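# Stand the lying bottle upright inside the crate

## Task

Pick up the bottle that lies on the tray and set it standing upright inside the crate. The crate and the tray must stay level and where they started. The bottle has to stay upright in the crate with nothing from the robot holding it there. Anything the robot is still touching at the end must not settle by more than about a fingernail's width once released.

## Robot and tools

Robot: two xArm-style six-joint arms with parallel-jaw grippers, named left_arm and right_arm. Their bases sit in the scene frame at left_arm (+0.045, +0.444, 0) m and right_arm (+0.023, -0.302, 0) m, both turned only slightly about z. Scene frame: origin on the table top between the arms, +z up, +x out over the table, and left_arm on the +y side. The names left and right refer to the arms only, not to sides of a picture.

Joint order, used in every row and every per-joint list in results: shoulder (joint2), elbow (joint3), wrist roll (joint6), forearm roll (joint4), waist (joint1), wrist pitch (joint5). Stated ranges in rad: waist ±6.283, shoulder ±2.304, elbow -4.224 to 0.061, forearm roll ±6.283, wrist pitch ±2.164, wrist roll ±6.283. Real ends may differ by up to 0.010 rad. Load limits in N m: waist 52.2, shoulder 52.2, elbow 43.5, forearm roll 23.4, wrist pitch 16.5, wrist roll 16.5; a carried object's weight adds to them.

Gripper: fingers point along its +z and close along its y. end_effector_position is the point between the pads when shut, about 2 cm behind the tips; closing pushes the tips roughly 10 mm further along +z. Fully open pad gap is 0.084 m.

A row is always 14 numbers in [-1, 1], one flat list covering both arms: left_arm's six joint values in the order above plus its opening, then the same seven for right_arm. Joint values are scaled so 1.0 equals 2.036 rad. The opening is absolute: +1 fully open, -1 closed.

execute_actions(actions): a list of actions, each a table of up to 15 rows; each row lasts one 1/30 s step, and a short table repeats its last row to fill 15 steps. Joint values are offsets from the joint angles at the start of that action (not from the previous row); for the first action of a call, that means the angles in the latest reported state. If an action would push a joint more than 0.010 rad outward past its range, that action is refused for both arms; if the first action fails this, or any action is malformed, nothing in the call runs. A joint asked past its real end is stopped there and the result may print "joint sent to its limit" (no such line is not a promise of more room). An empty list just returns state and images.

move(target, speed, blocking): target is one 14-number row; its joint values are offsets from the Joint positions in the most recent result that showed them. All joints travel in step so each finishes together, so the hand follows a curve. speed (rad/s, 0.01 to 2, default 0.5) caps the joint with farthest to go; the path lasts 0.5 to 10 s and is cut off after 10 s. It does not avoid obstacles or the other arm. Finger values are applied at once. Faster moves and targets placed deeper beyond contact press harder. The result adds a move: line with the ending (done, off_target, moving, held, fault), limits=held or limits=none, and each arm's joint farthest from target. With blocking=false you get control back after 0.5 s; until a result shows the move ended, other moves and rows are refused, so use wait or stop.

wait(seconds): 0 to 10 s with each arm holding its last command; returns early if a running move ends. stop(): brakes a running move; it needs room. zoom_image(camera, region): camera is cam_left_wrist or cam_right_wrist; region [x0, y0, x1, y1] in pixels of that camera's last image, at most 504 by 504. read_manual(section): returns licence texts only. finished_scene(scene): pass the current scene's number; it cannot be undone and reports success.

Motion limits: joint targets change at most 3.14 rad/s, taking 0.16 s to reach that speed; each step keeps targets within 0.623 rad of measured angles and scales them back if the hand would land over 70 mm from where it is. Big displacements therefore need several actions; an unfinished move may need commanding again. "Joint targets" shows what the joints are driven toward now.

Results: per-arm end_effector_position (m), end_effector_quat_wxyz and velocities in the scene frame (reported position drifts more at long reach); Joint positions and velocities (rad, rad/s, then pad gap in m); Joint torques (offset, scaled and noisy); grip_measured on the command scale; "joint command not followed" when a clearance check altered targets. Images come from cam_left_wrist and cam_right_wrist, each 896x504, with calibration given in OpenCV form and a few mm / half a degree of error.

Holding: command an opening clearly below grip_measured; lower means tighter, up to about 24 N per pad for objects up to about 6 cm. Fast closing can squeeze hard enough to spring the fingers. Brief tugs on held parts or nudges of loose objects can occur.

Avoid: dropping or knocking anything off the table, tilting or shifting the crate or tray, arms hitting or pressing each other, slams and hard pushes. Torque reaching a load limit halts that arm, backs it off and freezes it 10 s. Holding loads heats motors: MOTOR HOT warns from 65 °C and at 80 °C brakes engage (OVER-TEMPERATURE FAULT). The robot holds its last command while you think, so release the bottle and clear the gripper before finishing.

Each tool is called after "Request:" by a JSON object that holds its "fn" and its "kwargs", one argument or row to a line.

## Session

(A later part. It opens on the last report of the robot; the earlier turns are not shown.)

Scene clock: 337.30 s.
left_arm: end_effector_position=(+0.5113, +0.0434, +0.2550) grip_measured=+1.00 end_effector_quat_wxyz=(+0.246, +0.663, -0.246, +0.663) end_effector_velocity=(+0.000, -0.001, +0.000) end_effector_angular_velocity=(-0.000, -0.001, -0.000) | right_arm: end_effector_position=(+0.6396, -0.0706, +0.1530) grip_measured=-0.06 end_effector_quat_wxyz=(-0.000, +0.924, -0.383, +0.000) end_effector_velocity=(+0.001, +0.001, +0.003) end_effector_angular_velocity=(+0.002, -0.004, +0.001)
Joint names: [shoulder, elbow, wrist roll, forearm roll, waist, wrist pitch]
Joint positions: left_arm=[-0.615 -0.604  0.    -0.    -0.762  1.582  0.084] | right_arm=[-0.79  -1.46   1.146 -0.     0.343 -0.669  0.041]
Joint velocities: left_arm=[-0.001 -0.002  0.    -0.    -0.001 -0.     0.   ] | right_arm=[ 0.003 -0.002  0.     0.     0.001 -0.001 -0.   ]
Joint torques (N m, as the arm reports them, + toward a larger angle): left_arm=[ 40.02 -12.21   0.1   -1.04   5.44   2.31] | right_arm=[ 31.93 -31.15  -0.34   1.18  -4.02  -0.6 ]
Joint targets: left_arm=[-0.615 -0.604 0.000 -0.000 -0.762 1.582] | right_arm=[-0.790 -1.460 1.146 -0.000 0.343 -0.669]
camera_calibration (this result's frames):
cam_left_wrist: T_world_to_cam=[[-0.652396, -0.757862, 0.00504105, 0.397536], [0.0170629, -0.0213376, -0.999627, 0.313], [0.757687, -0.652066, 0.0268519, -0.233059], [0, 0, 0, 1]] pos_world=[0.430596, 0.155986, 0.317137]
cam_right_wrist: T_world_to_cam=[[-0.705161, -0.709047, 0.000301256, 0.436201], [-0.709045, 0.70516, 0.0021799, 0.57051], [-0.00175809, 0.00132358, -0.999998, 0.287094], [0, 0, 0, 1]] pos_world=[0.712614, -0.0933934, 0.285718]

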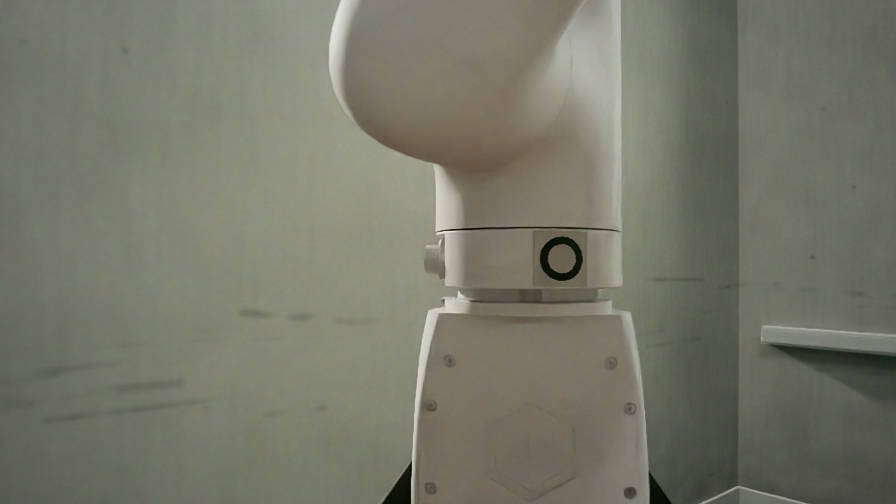

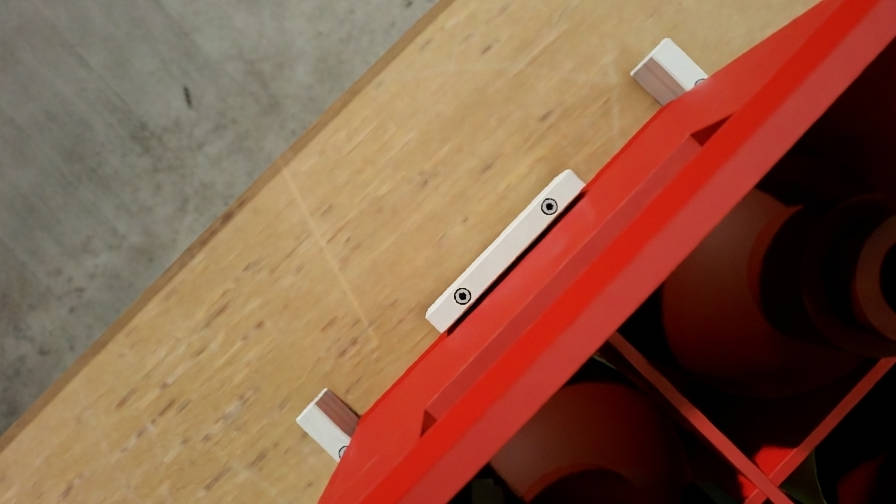

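Request:
{"fn": "move", "kwargs": {
  "target": [0,0,0,0,0,0,1.0,0.06206,-0.02604,0,0,0,-0.0886,-0.05],
  "speed": 0.4
}}

Scene clock: 340.47 s.
left_arm: end_effector_position=(+0.5113, +0.0434, +0.2550) grip_measured=+1.00 end_effector_quat_wxyz=(+0.246, +0.663, -0.246, +0.663) end_effector_velocity=(+0.000, -0.000, +0.000) end_effector_angular_velocity=(-0.001, -0.000, -0.000) | right_arm: end_effector_position=(+0.6392, -0.0707, +0.2572) grip_measured=-0.06 end_effector_quat_wxyz=(+0.001, +0.924, -0.383, -0.000) end_effector_velocity=(+0.001, +0.001, +0.003) end_effector_angular_velocity=(+0.001, -0.003, +0.000)
Joint names: [shoulder, elbow, wrist roll, forearm roll, waist, wrist pitch]
Joint positions: left_arm=[-0.615 -0.604  0.    -0.    -0.762  1.582  0.084] | right_arm=[-0.664 -1.512  1.146 -0.     0.343 -0.849  0.041]
Joint velocities: left_arm=[-0.    -0.    -0.     0.     0.     0.001  0.   ] | right_arm=[ 0.003 -0.003  0.     0.     0.    -0.002 -0.   ]
Joint torques (N m, as the arm reports them, + toward a larger angle): left_arm=[ 39.39 -12.45   0.11  -1.04   4.83   2.34] | right_arm=[ 29.27 -33.29  -0.11   1.08  -1.33  -0.56]
Joint targets: left_arm=[-0.615 -0.604 0.000 -0.000 -0.762 1.582] | right_arm=[-0.664 -1.513 1.146 -0.000 0.343 -0.850]
move: done; limits=none; left_arm: farthest joint: the waist, 0.000 radians from its target (0.000 radians at the start); right_arm: farthest joint: the shoulder, 0.001 radians from its target (0.126 radians at the start)
camera_calibration (this result's frames):
cam_left_wrist: T_world_to_cam=[[-0.652396, -0.757862, 0.00504106, 0.397536], [0.017063, -0.0213377, -0.999627, 0.313], [0.757687, -0.652066, 0.026852, -0.233059], [0, 0, 0, 1]] pos_world=[0.430596, 0.155986, 0.317137]
cam_right_wrist: T_world_to_cam=[[-0.705182, -0.709024, 0.00202282, 0.435398], [-0.709018, 0.705184, 0.00291219, 0.569935], [-0.00349128, 0.000619411, -0.999994, 0.392338], [0, 0, 0, 1]] pos_world=[0.712498, -0.0934453, 0.389795]

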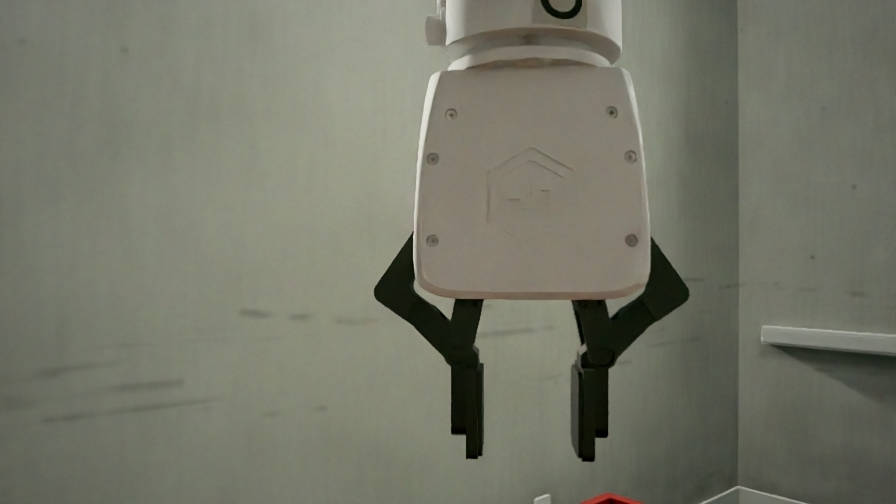

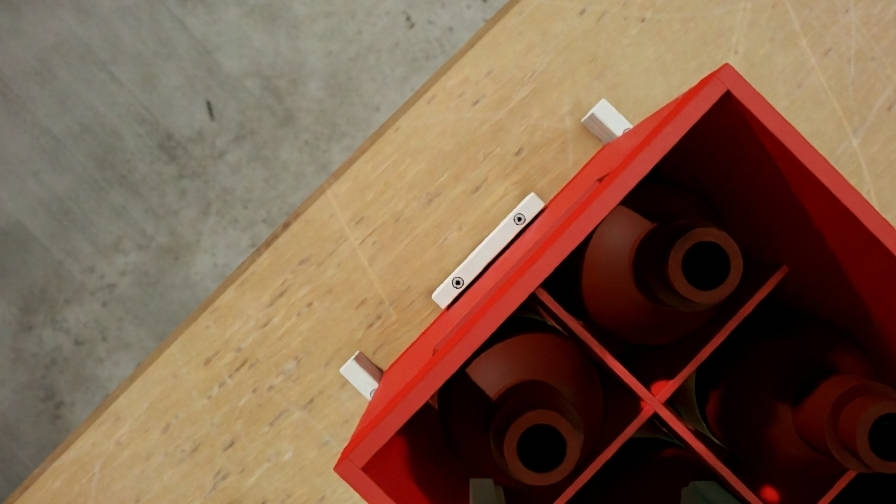

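Request:
{"fn": "finished_scene", "kwargs": {
  "scene": 1
}}

The scene is finished: the task was done.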